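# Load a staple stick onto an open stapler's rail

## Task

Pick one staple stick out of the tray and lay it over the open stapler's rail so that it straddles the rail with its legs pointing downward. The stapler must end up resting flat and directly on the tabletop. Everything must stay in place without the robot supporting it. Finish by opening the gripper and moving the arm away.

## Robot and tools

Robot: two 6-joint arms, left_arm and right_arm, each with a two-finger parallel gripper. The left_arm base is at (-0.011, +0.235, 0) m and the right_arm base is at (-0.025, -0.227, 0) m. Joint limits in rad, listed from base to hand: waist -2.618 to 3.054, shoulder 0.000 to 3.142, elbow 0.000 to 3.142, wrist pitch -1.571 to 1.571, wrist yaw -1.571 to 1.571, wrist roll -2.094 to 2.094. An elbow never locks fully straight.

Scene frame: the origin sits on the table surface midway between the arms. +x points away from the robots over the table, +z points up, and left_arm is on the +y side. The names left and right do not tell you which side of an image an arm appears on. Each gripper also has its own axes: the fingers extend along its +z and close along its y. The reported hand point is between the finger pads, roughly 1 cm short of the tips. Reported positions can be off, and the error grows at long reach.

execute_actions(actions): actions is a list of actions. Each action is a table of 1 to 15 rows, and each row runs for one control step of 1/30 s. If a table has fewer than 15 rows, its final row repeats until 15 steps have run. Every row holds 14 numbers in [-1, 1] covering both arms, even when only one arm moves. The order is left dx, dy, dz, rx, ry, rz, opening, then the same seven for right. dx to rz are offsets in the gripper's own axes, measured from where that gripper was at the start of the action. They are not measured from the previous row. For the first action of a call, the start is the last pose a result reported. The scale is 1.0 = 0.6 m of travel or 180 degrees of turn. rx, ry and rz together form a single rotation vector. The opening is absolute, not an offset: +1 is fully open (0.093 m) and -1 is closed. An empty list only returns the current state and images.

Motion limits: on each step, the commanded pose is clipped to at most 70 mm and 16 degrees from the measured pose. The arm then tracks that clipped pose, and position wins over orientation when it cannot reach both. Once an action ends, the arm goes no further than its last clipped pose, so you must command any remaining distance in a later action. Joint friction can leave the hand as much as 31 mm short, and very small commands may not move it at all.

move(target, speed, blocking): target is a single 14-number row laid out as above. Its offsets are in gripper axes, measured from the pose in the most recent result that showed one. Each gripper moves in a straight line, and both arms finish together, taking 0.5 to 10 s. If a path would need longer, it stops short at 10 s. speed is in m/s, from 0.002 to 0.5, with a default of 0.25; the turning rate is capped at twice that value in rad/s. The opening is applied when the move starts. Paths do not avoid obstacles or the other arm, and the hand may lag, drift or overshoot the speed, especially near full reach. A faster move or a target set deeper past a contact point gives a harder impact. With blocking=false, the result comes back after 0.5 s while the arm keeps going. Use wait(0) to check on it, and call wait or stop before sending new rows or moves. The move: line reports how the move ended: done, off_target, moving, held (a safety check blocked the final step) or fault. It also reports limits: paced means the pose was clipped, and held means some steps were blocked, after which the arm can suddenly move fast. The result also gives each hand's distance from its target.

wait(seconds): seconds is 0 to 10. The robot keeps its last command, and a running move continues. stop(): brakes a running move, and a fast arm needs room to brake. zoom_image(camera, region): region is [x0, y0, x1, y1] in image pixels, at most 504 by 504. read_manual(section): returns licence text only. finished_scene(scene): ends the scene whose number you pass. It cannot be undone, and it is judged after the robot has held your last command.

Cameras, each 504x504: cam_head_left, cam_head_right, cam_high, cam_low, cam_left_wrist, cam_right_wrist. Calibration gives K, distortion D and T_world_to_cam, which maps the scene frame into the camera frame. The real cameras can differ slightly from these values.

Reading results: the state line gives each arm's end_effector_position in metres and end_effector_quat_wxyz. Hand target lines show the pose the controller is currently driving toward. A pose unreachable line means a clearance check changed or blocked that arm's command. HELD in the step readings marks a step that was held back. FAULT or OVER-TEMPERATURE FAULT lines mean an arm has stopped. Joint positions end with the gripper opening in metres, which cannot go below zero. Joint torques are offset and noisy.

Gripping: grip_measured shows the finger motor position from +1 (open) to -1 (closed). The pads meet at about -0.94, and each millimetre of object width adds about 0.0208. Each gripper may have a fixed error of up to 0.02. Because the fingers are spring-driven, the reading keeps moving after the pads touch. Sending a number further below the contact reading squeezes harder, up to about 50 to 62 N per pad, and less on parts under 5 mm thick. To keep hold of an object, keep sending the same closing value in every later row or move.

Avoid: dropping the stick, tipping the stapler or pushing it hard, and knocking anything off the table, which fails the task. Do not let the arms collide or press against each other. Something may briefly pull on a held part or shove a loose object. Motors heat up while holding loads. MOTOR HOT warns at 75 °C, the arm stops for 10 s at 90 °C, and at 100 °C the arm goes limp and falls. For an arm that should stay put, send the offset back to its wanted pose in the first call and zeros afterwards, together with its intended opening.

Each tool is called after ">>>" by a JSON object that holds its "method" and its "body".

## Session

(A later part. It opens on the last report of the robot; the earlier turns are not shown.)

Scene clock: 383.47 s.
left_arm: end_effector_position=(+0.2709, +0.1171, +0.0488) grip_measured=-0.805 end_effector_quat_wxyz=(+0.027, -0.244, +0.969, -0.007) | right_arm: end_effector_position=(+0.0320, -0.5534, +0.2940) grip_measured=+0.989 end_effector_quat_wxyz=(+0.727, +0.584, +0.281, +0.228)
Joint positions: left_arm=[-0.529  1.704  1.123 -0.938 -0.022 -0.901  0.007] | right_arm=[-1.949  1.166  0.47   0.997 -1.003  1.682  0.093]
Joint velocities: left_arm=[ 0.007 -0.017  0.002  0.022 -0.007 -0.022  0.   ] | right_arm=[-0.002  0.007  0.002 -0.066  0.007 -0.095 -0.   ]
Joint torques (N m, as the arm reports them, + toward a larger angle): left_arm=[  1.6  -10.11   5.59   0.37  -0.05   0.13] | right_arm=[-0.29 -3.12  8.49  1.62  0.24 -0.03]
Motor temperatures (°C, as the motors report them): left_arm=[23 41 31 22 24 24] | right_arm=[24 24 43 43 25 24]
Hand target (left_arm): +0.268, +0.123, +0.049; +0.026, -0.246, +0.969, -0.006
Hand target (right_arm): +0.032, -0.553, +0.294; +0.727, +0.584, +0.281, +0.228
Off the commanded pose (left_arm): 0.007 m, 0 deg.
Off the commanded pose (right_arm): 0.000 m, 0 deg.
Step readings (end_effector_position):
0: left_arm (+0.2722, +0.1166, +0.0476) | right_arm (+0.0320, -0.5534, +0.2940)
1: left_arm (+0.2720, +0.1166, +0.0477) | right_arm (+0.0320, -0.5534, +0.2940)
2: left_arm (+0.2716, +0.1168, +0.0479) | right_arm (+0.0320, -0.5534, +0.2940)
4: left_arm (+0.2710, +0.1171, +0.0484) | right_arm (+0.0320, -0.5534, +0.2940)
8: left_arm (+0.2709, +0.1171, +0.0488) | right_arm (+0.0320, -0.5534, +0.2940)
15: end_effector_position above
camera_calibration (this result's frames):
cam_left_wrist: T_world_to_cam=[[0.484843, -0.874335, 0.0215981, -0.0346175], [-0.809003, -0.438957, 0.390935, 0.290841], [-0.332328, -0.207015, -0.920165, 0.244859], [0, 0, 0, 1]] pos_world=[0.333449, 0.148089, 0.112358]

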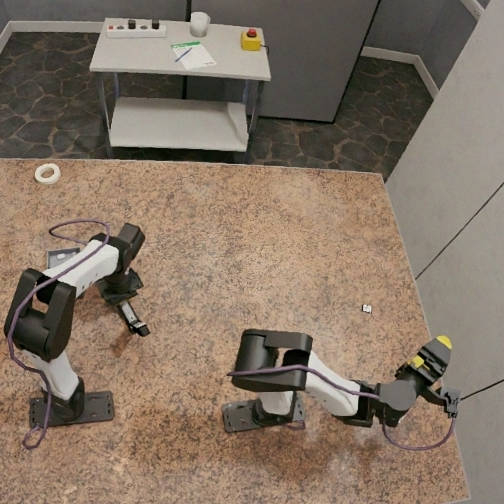

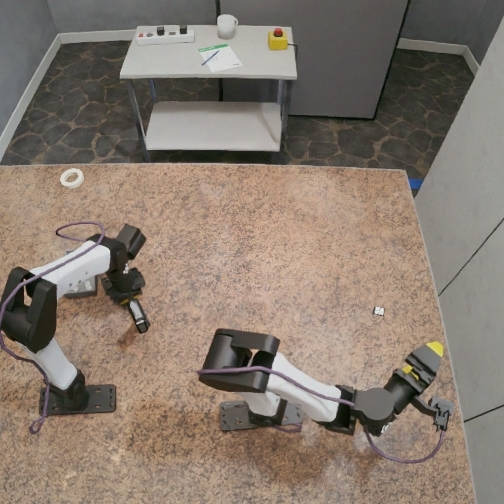

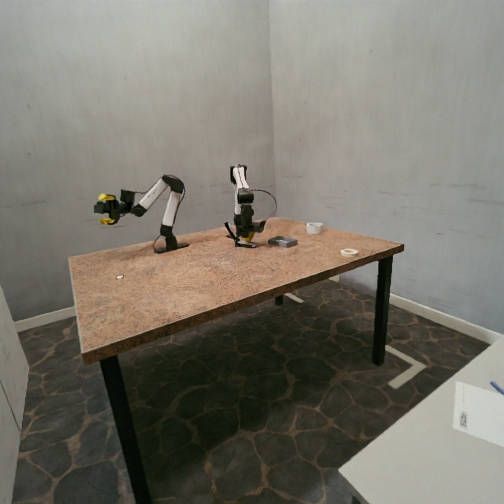

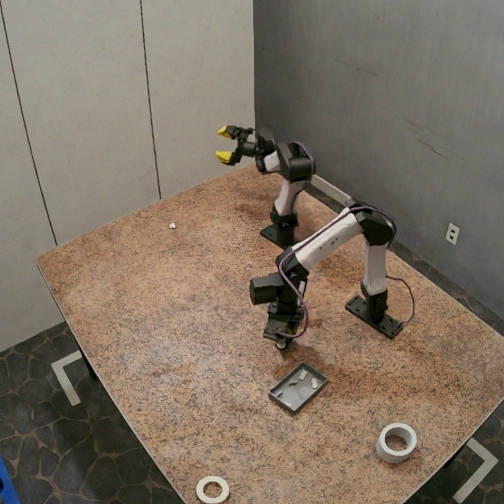

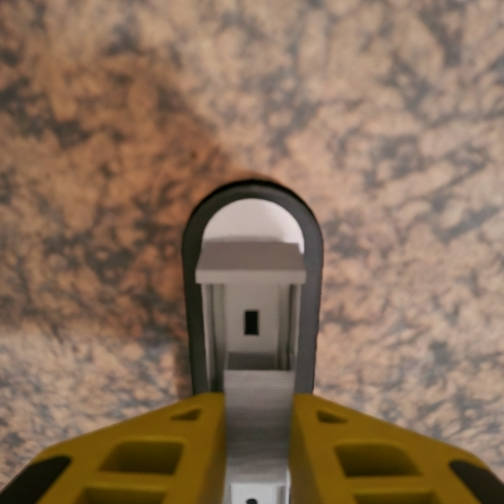

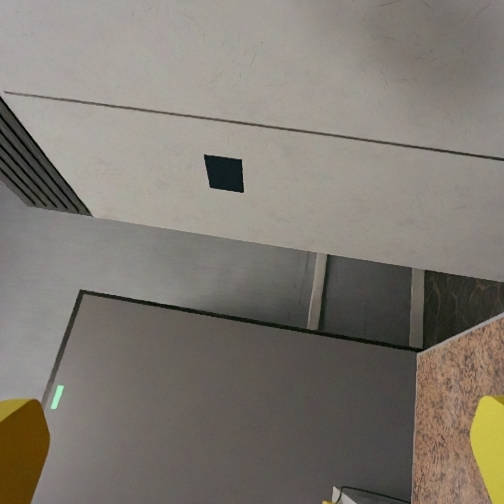

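>>> {"method": "execute_actions", "body": {"actions": [[[0.003,0.015,0,0,0,0,-0.82,0,0,0,0,0,0,1]]]}}

>>> {"method": "zoom_image", "body": {"camera": "cam_left_wrist", "region": [150, 250, 370, 504]}}

Scene clock: 390.33 s.
left_arm: end_effector_position=(+0.2666, +0.1190, +0.0478) grip_measured=-0.805 end_effector_quat_wxyz=(+0.026, -0.242, +0.970, -0.006) | right_arm: end_effector_position=(+0.0320, -0.5534, +0.2940) grip_measured=+0.989 end_effector_quat_wxyz=(+0.727, +0.584, +0.281, +0.228)
Joint positions: left_arm=[-0.529  1.69   1.103 -0.934 -0.022 -0.897  0.007] | right_arm=[-1.949  1.166  0.47   0.997 -1.003  1.682  0.093]
Joint velocities: left_arm=[-0.002 -0.012  0.007  0.037  0.007  0.007 -0.   ] | right_arm=[ 0.007 -0.017  0.002  0.081 -0.037  0.051 -0.002]
Joint torques (N m, as the arm reports them, + toward a larger angle): left_arm=[  1.34 -10.02   5.68   0.42  -0.07   0.12] | right_arm=[-0.22 -3.05  8.24  1.62  0.25 -0.04]
Motor temperatures (°C, as the motors report them): left_arm=[23 41 31 22 24 24] | right_arm=[24 24 43 43 25 24]
Hand target (left_arm): +0.265, +0.124, +0.048; +0.027, -0.244, +0.969, -0.007
Hand target (right_arm): +0.032, -0.553, +0.294; +0.727, +0.584, +0.281, +0.228
Off the commanded pose (left_arm): 0.005 m, 0 deg.
Off the commanded pose (right_arm): 0.000 m, 0 deg.
Step readings (end_effector_position):
0: left_arm (+0.2709, +0.1171, +0.0488) | right_arm (+0.0320, -0.5534, +0.2940)
1: left_arm (+0.2707, +0.1172, +0.0487) | right_arm (+0.0320, -0.5534, +0.2940)
2: left_arm (+0.2694, +0.1178, +0.0484) | right_arm (+0.0320, -0.5534, +0.2940)
4: left_arm (+0.2672, +0.1187, +0.0480) | right_arm (+0.0320, -0.5534, +0.2940)
8: left_arm (+0.2666, +0.1190, +0.0478) | right_arm (+0.0320, -0.5534, +0.2940)
15: end_effector_position above
camera_calibration (this result's frames):
cam_left_wrist: T_world_to_cam=[[0.481218, -0.876382, 0.0195824, -0.0295867], [-0.810014, -0.436014, 0.392134, 0.288453], [-0.335121, -0.204564, -0.9197, 0.243312], [0, 0, 0, 1]] pos_world=[0.329428, 0.149613, 0.111241]

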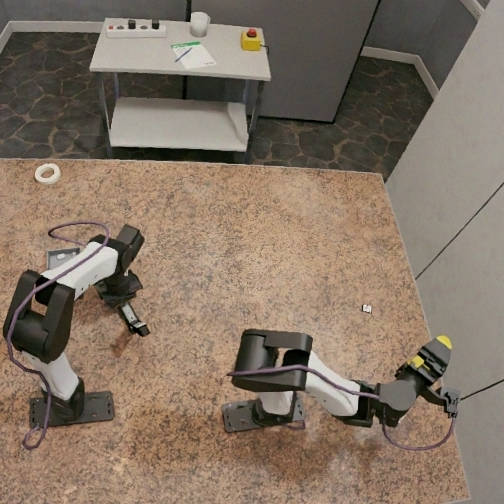

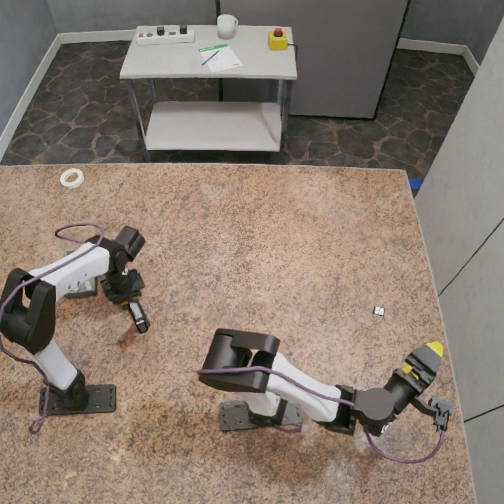

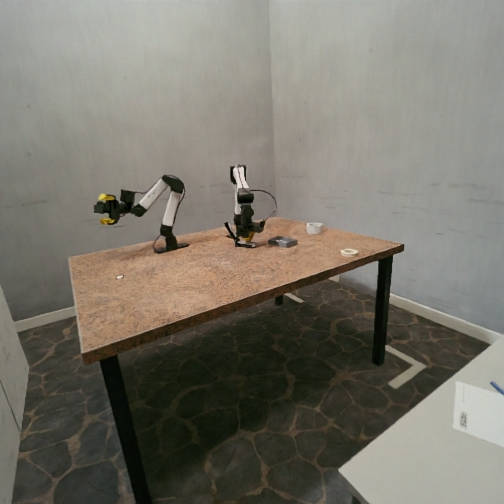

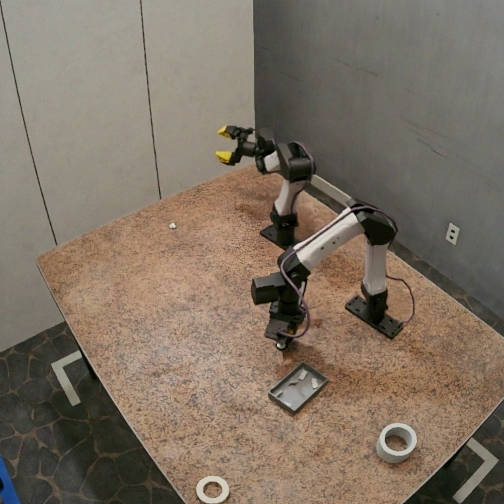

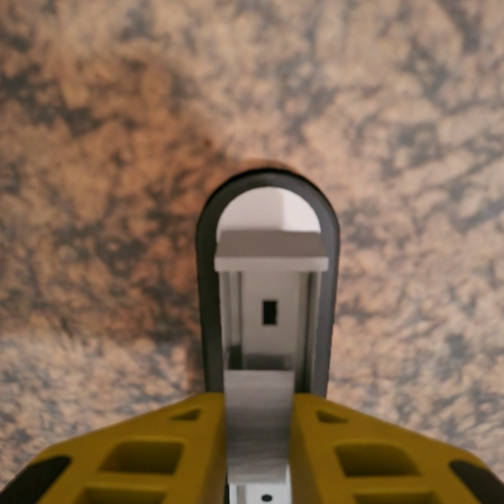

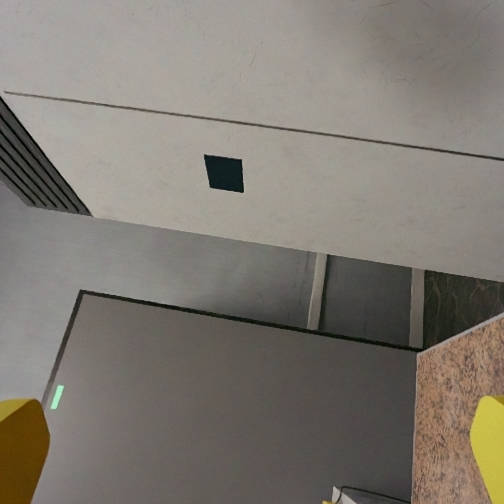

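Region (150, 250, 370, 504) of cam_left_wrist's 504x504 image, scaled by 1.984, with more detail than that image has; it fills the left 437 columns of this view, and the rest is white.

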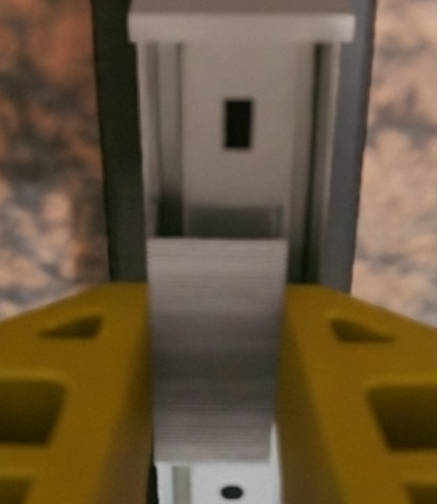

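>>> {"method": "execute_actions", "body": {"actions": [[[0,-0.006,0,0,0,0,-0.82,0,0,0,0,0,0,1]]]}}

>>> {"method": "zoom_image", "body": {"camera": "cam_left_wrist", "region": [150, 250, 370, 504]}}

Scene clock: 400.83 s.
left_arm: end_effector_position=(+0.2666, +0.1190, +0.0478) grip_measured=-0.805 end_effector_quat_wxyz=(+0.026, -0.241, +0.970, -0.006) | right_arm: end_effector_position=(+0.0320, -0.5534, +0.2940) grip_measured=+0.989 end_effector_quat_wxyz=(+0.727, +0.584, +0.281, +0.228)
Joint positions: left_arm=[-0.529  1.69   1.103 -0.934 -0.022 -0.897  0.007] | right_arm=[-1.949  1.166  0.47   0.997 -1.003  1.682  0.093]
Joint velocities: left_arm=[ 0.007 -0.012 -0.007  0.095 -0.037  0.007 -0.001] | right_arm=[-0.002 -0.012  0.007 -0.007  0.051  0.066  0.001]
Joint torques (N m, as the arm reports them, + toward a larger angle): left_arm=[-0.5  -7.57  8.05  0.4  -0.07  0.  ] | right_arm=[-0.27 -3.01  8.34  1.63  0.26 -0.03]
Motor temperatures (°C, as the motors report them): left_arm=[23 42 31 22 24 24] | right_arm=[24 24 43 43 25 24]
Hand target (left_arm): +0.268, +0.116, +0.048; +0.026, -0.241, +0.970, -0.007
Hand target (right_arm): +0.032, -0.553, +0.294; +0.727, +0.584, +0.281, +0.228
Off the commanded pose (left_arm): 0.004 m, 0 deg.
Off the commanded pose (right_arm): 0.000 m, 0 deg.
Step readings (end_effector_position):
0: left_arm (+0.2666, +0.1190, +0.0478) | right_arm (+0.0320, -0.5534, +0.2940)
1: left_arm (+0.2666, +0.1190, +0.0478) | right_arm (+0.0320, -0.5534, +0.2940)
2: left_arm (+0.2666, +0.1190, +0.0478) | right_arm (+0.0320, -0.5534, +0.2940)
4: left_arm (+0.2666, +0.1190, +0.0478) | right_arm (+0.0320, -0.5534, +0.2940)
8: left_arm (+0.2666, +0.1190, +0.0478) | right_arm (+0.0320, -0.5534, +0.2940)
15: end_effector_position above
camera_calibration (this result's frames):
cam_left_wrist: T_world_to_cam=[[0.480884, -0.876566, 0.0195642, -0.0294749], [-0.81018, -0.435713, 0.392125, 0.288462], [-0.335199, -0.204417, -0.919704, 0.243316], [0, 0, 0, 1]] pos_world=[0.329439, 0.149588, 0.111242]

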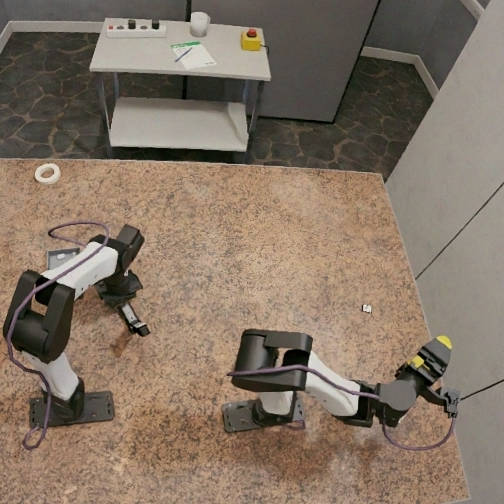

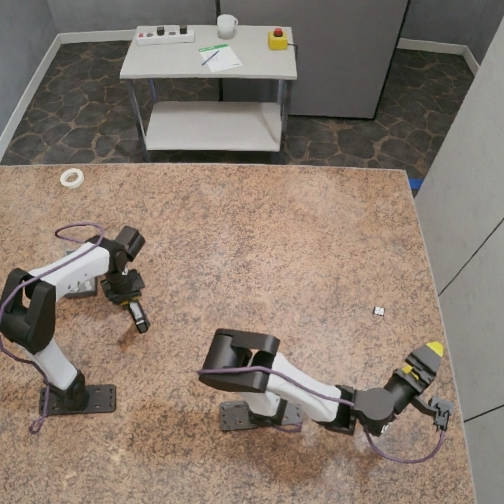

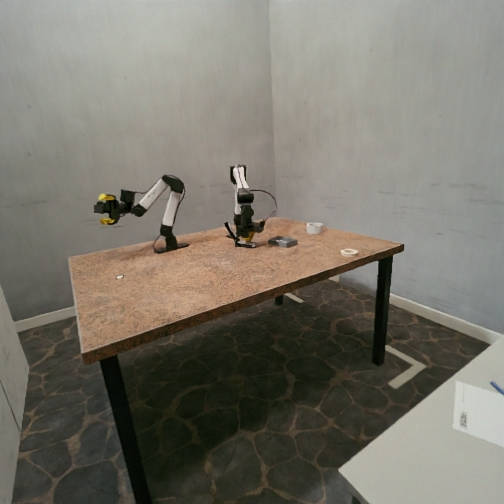

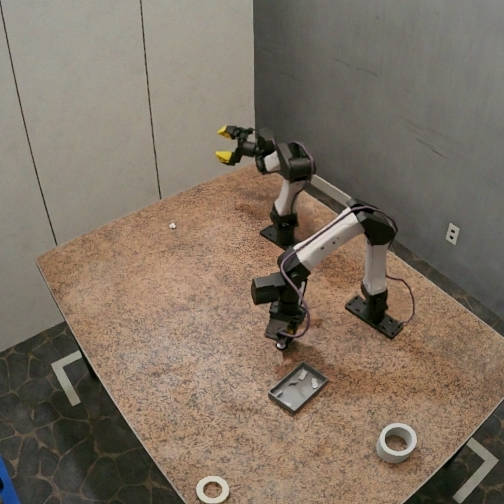

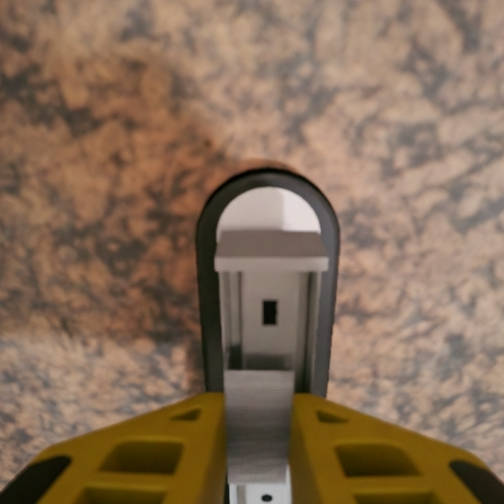

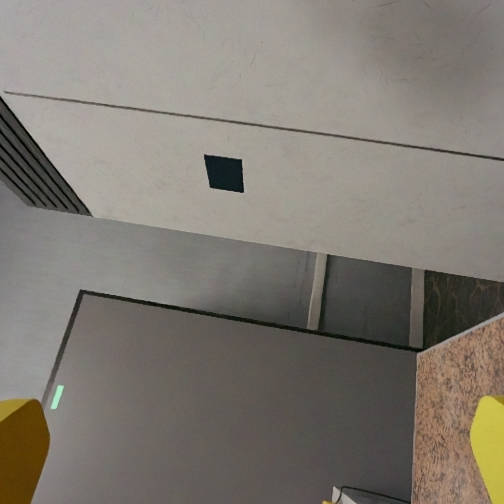

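Region (150, 250, 370, 504) of cam_left_wrist's 504x504 image, scaled by 1.984, with more detail than that image has; it fills the left 437 columns of this view, and the rest is white.

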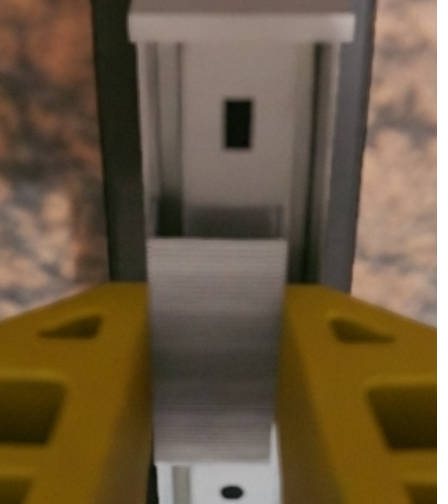

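>>> {"method": "execute_actions", "body": {"actions": [[[0,0,0.014,0,0,0,-0.82,0,0,0,0,0,0,1]]]}}

>>> {"method": "zoom_image", "body": {"camera": "cam_left_wrist", "region": [150, 250, 370, 504]}}

Scene clock: 407.80 s.
left_arm: end_effector_position=(+0.2695, +0.1177, +0.0464) grip_measured=-0.805 end_effector_quat_wxyz=(+0.033, -0.241, +0.970, -0.011) | right_arm: end_effector_position=(+0.0320, -0.5534, +0.2940) grip_measured=+0.989 end_effector_quat_wxyz=(+0.727, +0.584, +0.281, +0.228)
Joint positions: left_arm=[-0.529  1.69   1.097 -0.912 -0.022 -0.897  0.007] | right_arm=[-1.949  1.166  0.47   0.997 -1.003  1.682  0.093]
Joint velocities: left_arm=[ 0.007  0.017 -0.002  0.007  0.007  0.022 -0.001] | right_arm=[-0.002 -0.017 -0.017  0.007  0.007  0.037  0.   ]
Joint torques (N m, as the arm reports them, + toward a larger angle): left_arm=[ 0.22 -7.36  5.66  0.52 -0.06  0.06] | right_arm=[-0.36 -3.06  8.16  1.61  0.24 -0.03]
Motor temperatures (°C, as the motors report them): left_arm=[23 41 31 22 24 24] | right_arm=[24 24 43 43 25 24]
Hand target (left_arm): +0.267, +0.119, +0.039; +0.026, -0.241, +0.970, -0.006
Hand target (right_arm): +0.032, -0.553, +0.294; +0.727, +0.584, +0.281, +0.228
Off the commanded pose (left_arm): 0.008 m, 1 deg.
Off the commanded pose (right_arm): 0.000 m, 0 deg.
Step readings (end_effector_position):
0: left_arm (+0.2666, +0.1190, +0.0478) | right_arm (+0.0320, -0.5534, +0.2940)
1: left_arm (+0.2669, +0.1189, +0.0476) | right_arm (+0.0320, -0.5534, +0.2940)
2: left_arm (+0.2674, +0.1186, +0.0473) | right_arm (+0.0320, -0.5534, +0.2940)
4: left_arm (+0.2678, +0.1185, +0.0466) | right_arm (+0.0320, -0.5534, +0.2940)
8: left_arm (+0.2688, +0.1181, +0.0464) | right_arm (+0.0320, -0.5534, +0.2940)
15: end_effector_position above
camera_calibration (this result's frames):
cam_left_wrist: T_world_to_cam=[[0.480515, -0.876405, 0.0319199, -0.032489], [-0.815742, -0.433299, 0.383168, 0.292446], [-0.321979, -0.210156, -0.923127, 0.240103], [0, 0, 0, 1]] pos_world=[0.33148, 0.148702, 0.110627]

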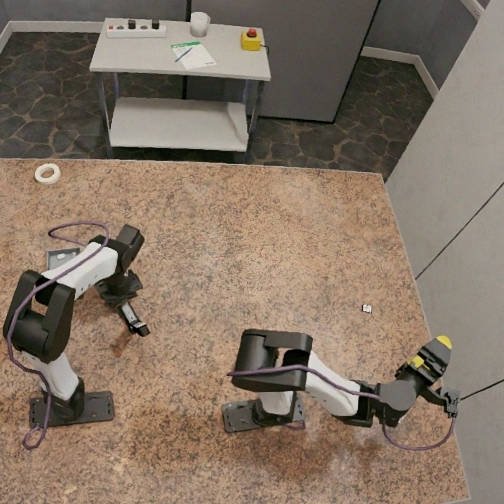

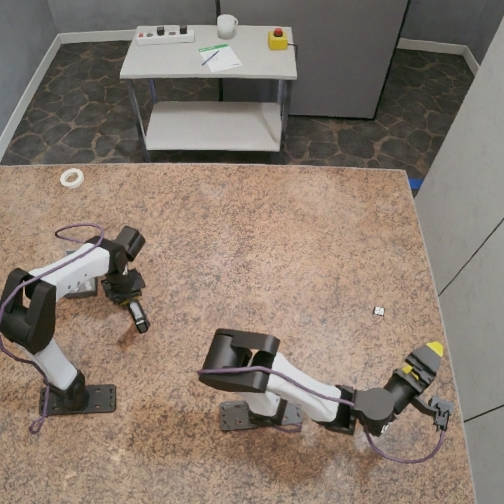

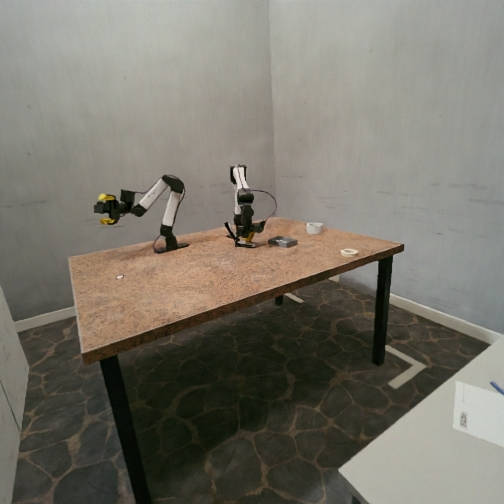

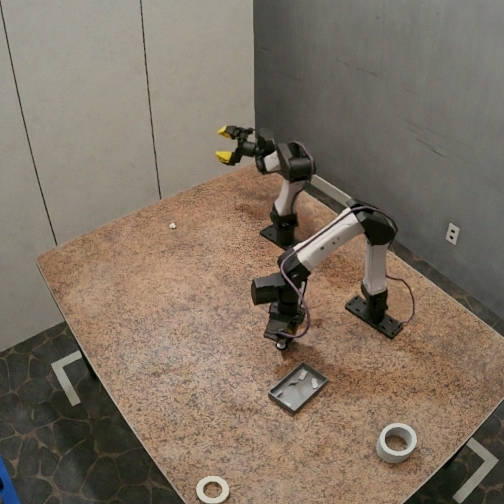

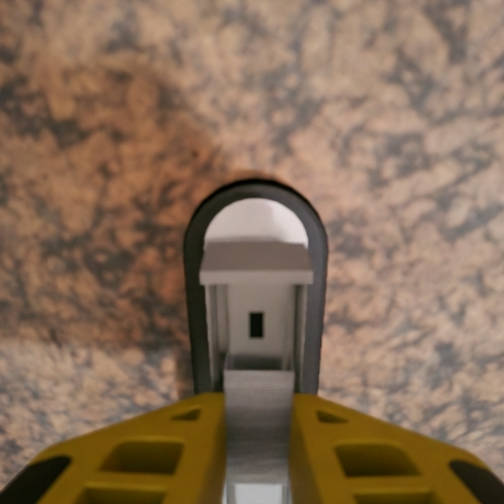

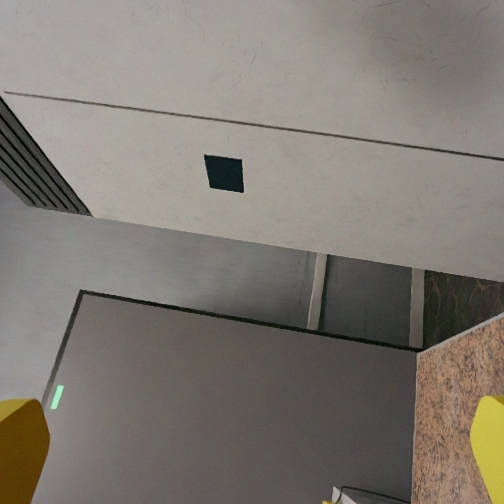

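Region (150, 250, 370, 504) of cam_left_wrist's 504x504 image, scaled by 1.984, with more detail than that image has; it fills the left 437 columns of this view, and the rest is white.

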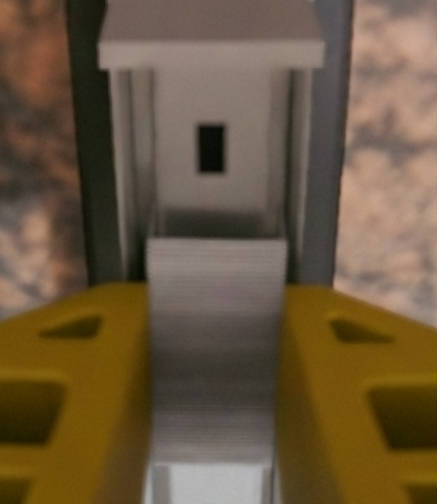

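>>> {"method": "execute_actions", "body": {"actions": [[[0,0,0,0,0,0,-0.55,0,0,0,0,0,0,1]]]}}

>>> {"method": "zoom_image", "body": {"camera": "cam_left_wrist", "region": [150, 250, 370, 504]}}

Scene clock: 415.27 s.
left_arm: end_effector_position=(+0.2697, +0.1176, +0.0464) grip_measured=-0.552 end_effector_quat_wxyz=(+0.033, -0.241, +0.970, -0.011) | right_arm: end_effector_position=(+0.0320, -0.5534, +0.2940) grip_measured=+0.989 end_effector_quat_wxyz=(+0.727, +0.584, +0.281, +0.228)
Joint positions: left_arm=[-0.529  1.69   1.097 -0.911 -0.022 -0.897  0.019] | right_arm=[-1.949  1.166  0.47   0.997 -1.003  1.682  0.093]
Joint velocities: left_arm=[ 0.002  0.002 -0.012 -0.022 -0.037 -0.007  0.   ] | right_arm=[-0.027  0.007 -0.012  0.037  0.037 -0.037  0.001]
Joint torques (N m, as the arm reports them, + toward a larger angle): left_arm=[ 0.25 -8.58  6.98  0.42 -0.06  0.06] | right_arm=[-0.43 -3.01  8.37  1.63  0.24 -0.03]
Motor temperatures (°C, as the motors report them): left_arm=[23 40 31 22 24 23] | right_arm=[24 24 43 44 25 24]
Hand target (left_arm): +0.270, +0.118, +0.046; +0.033, -0.241, +0.970, -0.011
Hand target (right_arm): +0.032, -0.553, +0.294; +0.727, +0.584, +0.281, +0.228
Off the commanded pose (left_arm): 0.000 m, 0 deg.
Off the commanded pose (right_arm): 0.000 m, 0 deg.
Step readings (end_effector_position):
0: left_arm (+0.2697, +0.1176, +0.0464) | right_arm (+0.0320, -0.5534, +0.2940)
1: left_arm (+0.2697, +0.1176, +0.0464) | right_arm (+0.0320, -0.5534, +0.2940)
2: left_arm (+0.2697, +0.1176, +0.0464) | right_arm (+0.0320, -0.5534, +0.2940)
4: left_arm (+0.2697, +0.1176, +0.0464) | right_arm (+0.0320, -0.5534, +0.2940)
8: left_arm (+0.2697, +0.1176, +0.0464) | right_arm (+0.0320, -0.5534, +0.2940)
15: end_effector_position above
camera_calibration (this result's frames):
cam_left_wrist: T_world_to_cam=[[0.480492, -0.876396, 0.0325224, -0.0326581], [-0.81601, -0.433183, 0.382728, 0.292626], [-0.321333, -0.210437, -0.923288, 0.24002], [0, 0, 0, 1]] pos_world=[0.331604, 0.148648, 0.110673]

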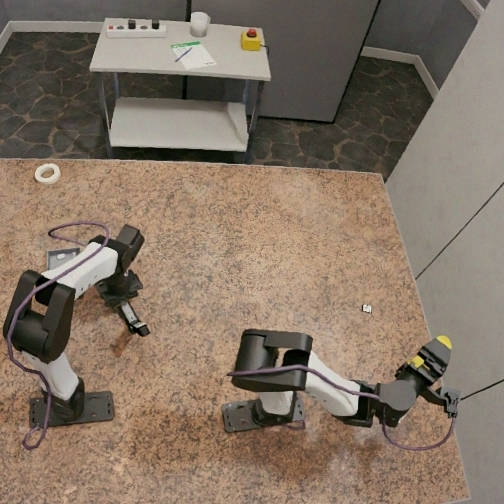

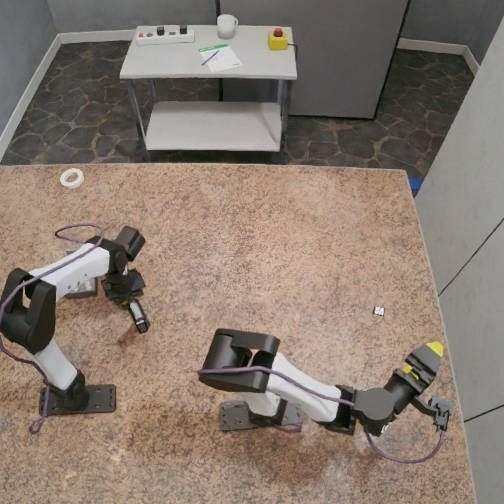

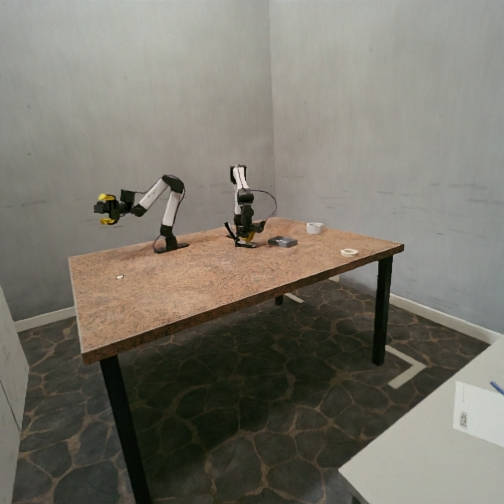

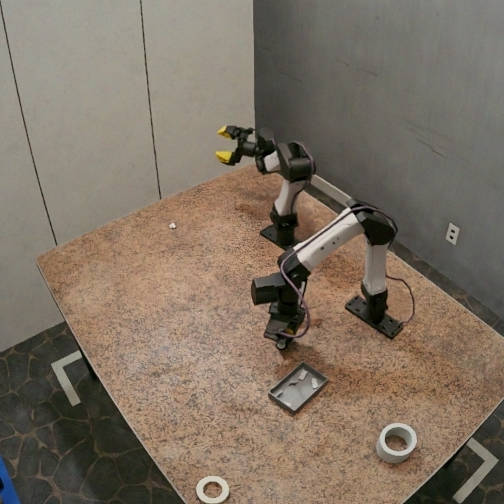

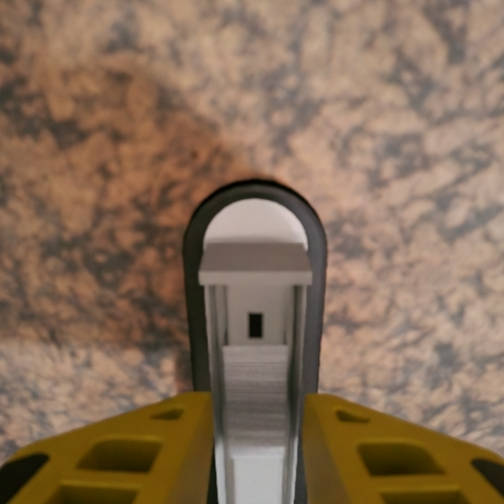

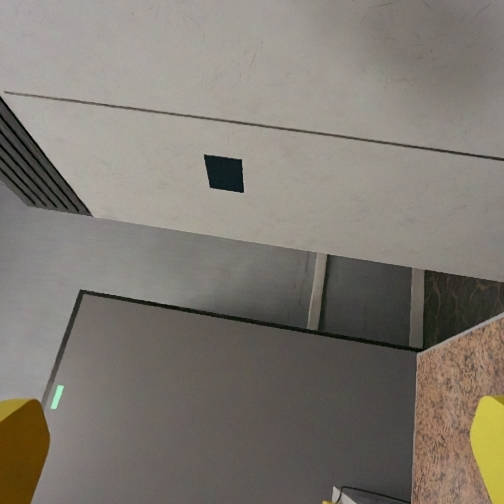

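Region (150, 250, 370, 504) of cam_left_wrist's 504x504 image, scaled by 1.984, with more detail than that image has; it fills the left 437 columns of this view, and the rest is white.

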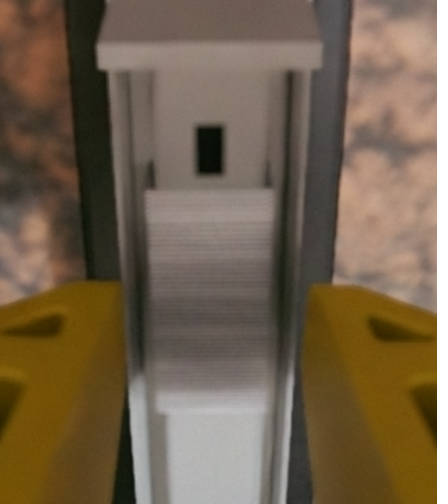

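Seated. Retreat up and forward.

>>> {"method": "move", "body": {"target": [-0.05,0.05,-0.14,0,0,0,0,0,0,0,0,0,0,1], "speed": 0.15}}

>>> {"method": "zoom_image", "body": {"camera": "cam_high", "region": [200, 200, 320, 270]}}

Scene clock: 422.50 s.
left_arm: end_effector_position=(+0.2749, +0.1569, +0.1251) grip_measured=-0.002 end_effector_quat_wxyz=(+0.029, -0.242, +0.970, -0.005) | right_arm: end_effector_position=(+0.0320, -0.5534, +0.2940) grip_measured=+0.989 end_effector_quat_wxyz=(+0.727, +0.584, +0.281, +0.228)
Joint positions: left_arm=[-0.399  1.611  1.33  -1.234 -0.021 -0.768  0.045] | right_arm=[-1.949  1.166  0.47   0.997 -1.003  1.682  0.093]
Joint velocities: left_arm=[ 0.017 -0.007 -0.002 -0.095 -0.022 -0.022  0.001] | right_arm=[ 0.007  0.017  0.007 -0.037 -0.051 -0.051  0.001]
Joint torques (N m, as the arm reports them, + toward a larger angle): left_arm=[ 0.98 -8.82  8.75  0.35 -0.03  0.15] | right_arm=[-0.19 -3.    8.39  1.6   0.25 -0.02]
Motor temperatures (°C, as the motors report them): left_arm=[23 40 31 22 24 23] | right_arm=[24 24 43 44 25 24]
Hand target (left_arm): +0.277, +0.159, +0.131; +0.034, -0.241, +0.970, -0.010
Hand target (right_arm): +0.032, -0.553, +0.294; +0.727, +0.584, +0.281, +0.228
Off the commanded pose (left_arm): 0.006 m, 1 deg.
Off the commanded pose (right_arm): 0.000 m, 0 deg.
move: done
camera_calibration (this result's frames):
cam_left_wrist: T_world_to_cam=[[0.481588, -0.876207, 0.0183019, -0.00181843], [-0.811744, -0.438091, 0.386196, 0.282903], [-0.33037, -0.200844, -0.922235, 0.323424], [0, 0, 0, 1]] pos_world=[0.33737, 0.187302, 0.18905]

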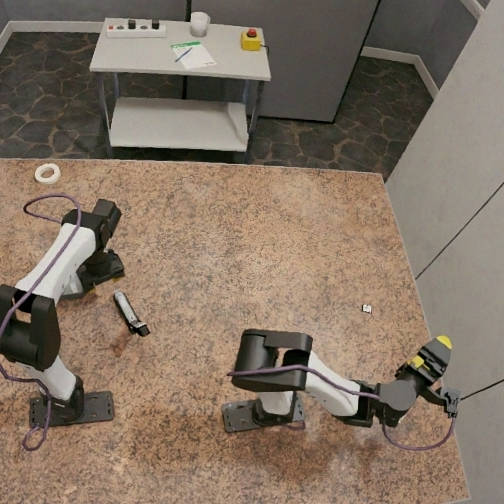

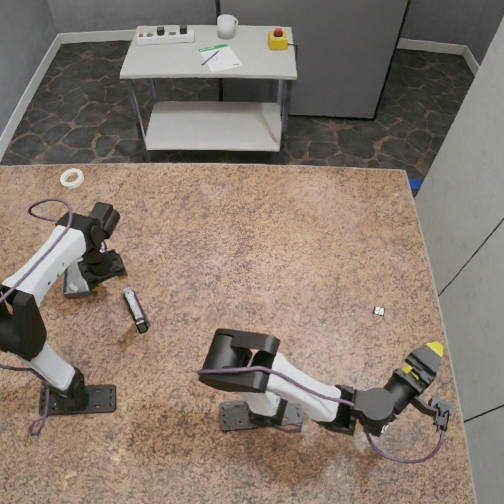

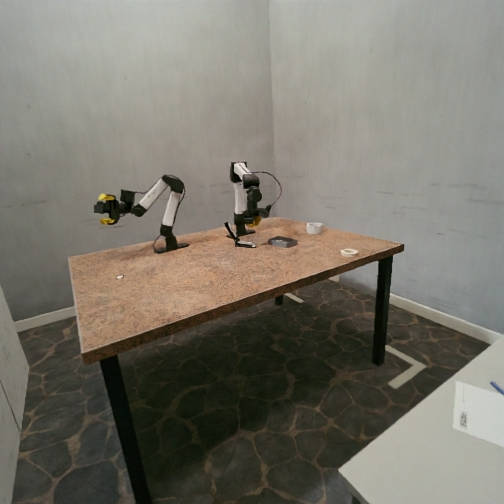

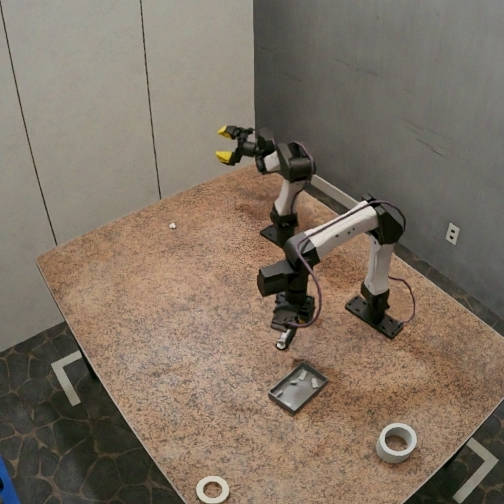

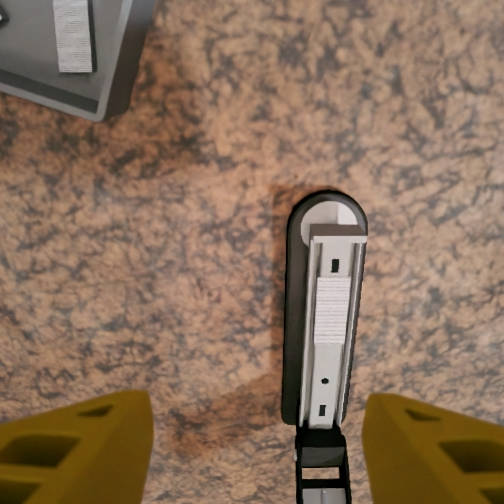

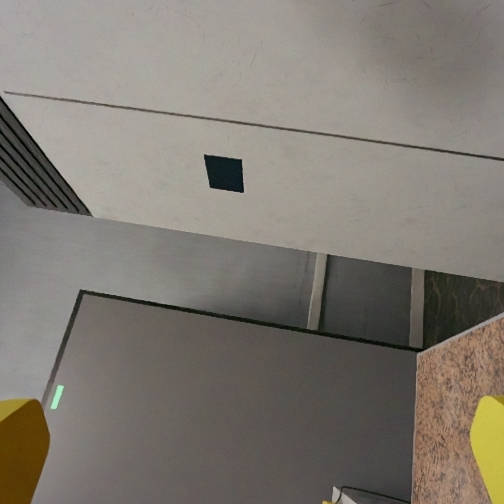

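Region (200, 200, 320, 270) of cam_high's 504x504 image, scaled by 4.200, with more detail than that image has; it fills the top 294 rows of this view, and the rest is white.

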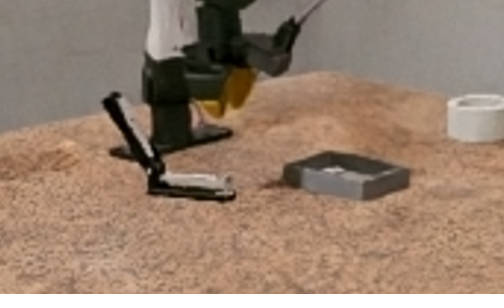

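Move a bit further clear (sideways/up), then finish.

>>> {"method": "move", "body": {"target": [0,0.15,-0.1,0,0,0,1,0,0,0,0,0,0,1]}}

>>> {"method": "finished_scene", "body": {"scene": 1}}

Scene clock: 430.70 s.
left_arm: end_effector_position=(+0.2293, +0.2351, +0.1787) grip_measured=+0.983 end_effector_quat_wxyz=(+0.026, -0.243, +0.970, +0.002) | right_arm: end_effector_position=(+0.0320, -0.5534, +0.2940) grip_measured=+0.989 end_effector_quat_wxyz=(+0.727, +0.584, +0.281, +0.228)
Joint positions: left_arm=[-0.132  1.419  1.364 -1.466 -0.017 -0.503  0.092] | right_arm=[-1.949  1.166  0.47   0.997 -1.003  1.682  0.093]
Joint velocities: left_arm=[ 0.007  0.032 -0.012  0.022  0.022  0.037 -0.001] | right_arm=[ 0.002 -0.012 -0.022 -0.007 -0.007  0.051  0.001]
Joint torques (N m, as the arm reports them, + toward a larger angle): left_arm=[ 1.03 -6.3   8.71  0.36  0.01  0.15] | right_arm=[-0.37 -3.08  8.28  1.62  0.25  0.01]
Motor temperatures (°C, as the motors report them): left_arm=[23 40 32 22 24 24] | right_arm=[24 24 44 44 25 24]
Hand target (left_arm): +0.230, +0.237, +0.184; +0.031, -0.242, +0.970, -0.002
Hand target (right_arm): +0.032, -0.553, +0.294; +0.727, +0.584, +0.281, +0.228
Off the commanded pose (left_arm): 0.004 m, 1 deg.
Off the commanded pose (right_arm): 0.000 m, 0 deg.
move: done
camera_calibration (this result's frames):
cam_left_wrist: T_world_to_cam=[[0.483549, -0.875312, 0.00313322, 0.0896653], [-0.806847, -0.444333, 0.389314, 0.259221], [-0.339379, -0.19078, -0.9211, 0.372988], [0, 0, 0, 1]] pos_world=[0.292379, 0.264825, 0.24236]

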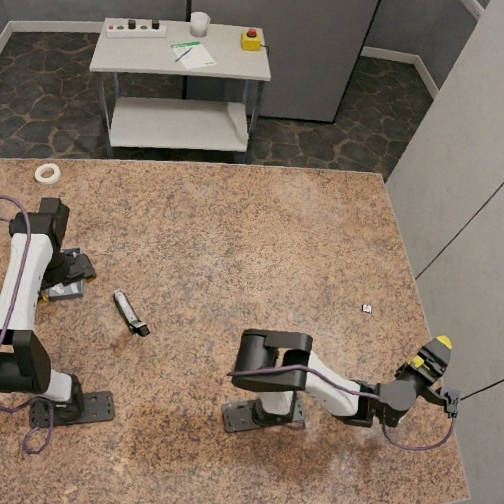

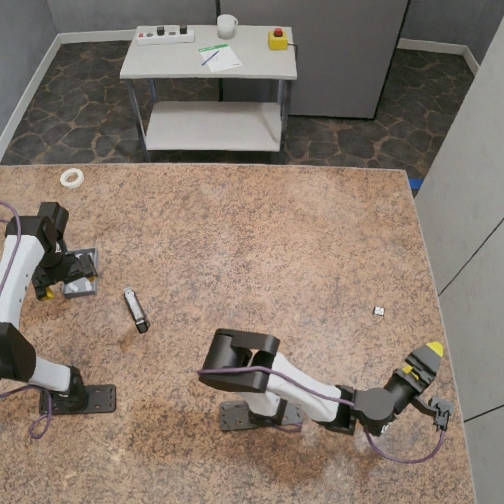

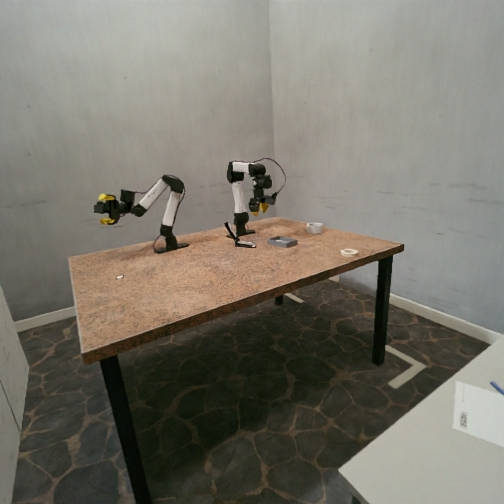

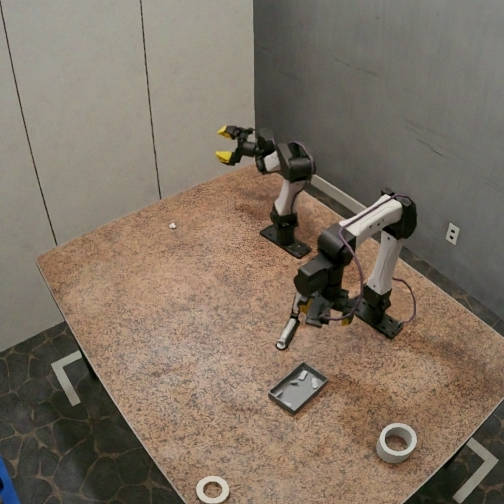

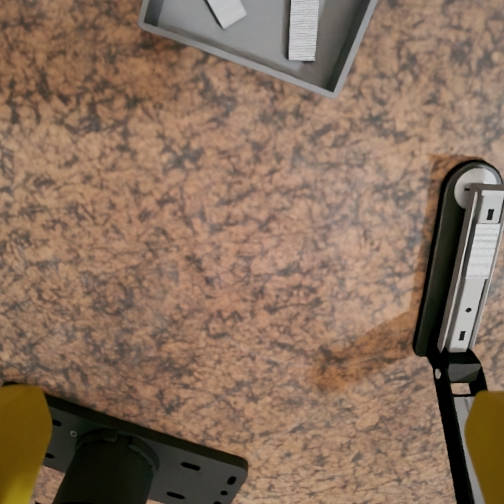

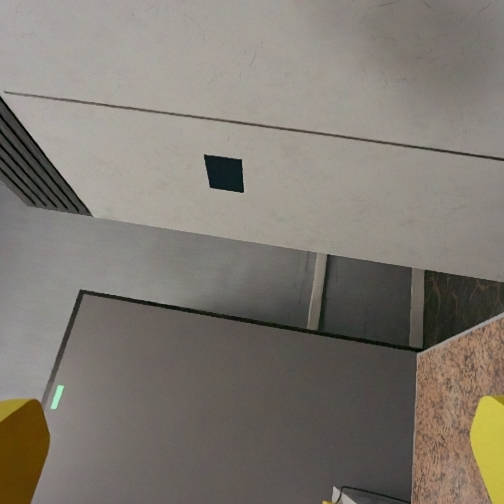

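The scene is finished: the task was done.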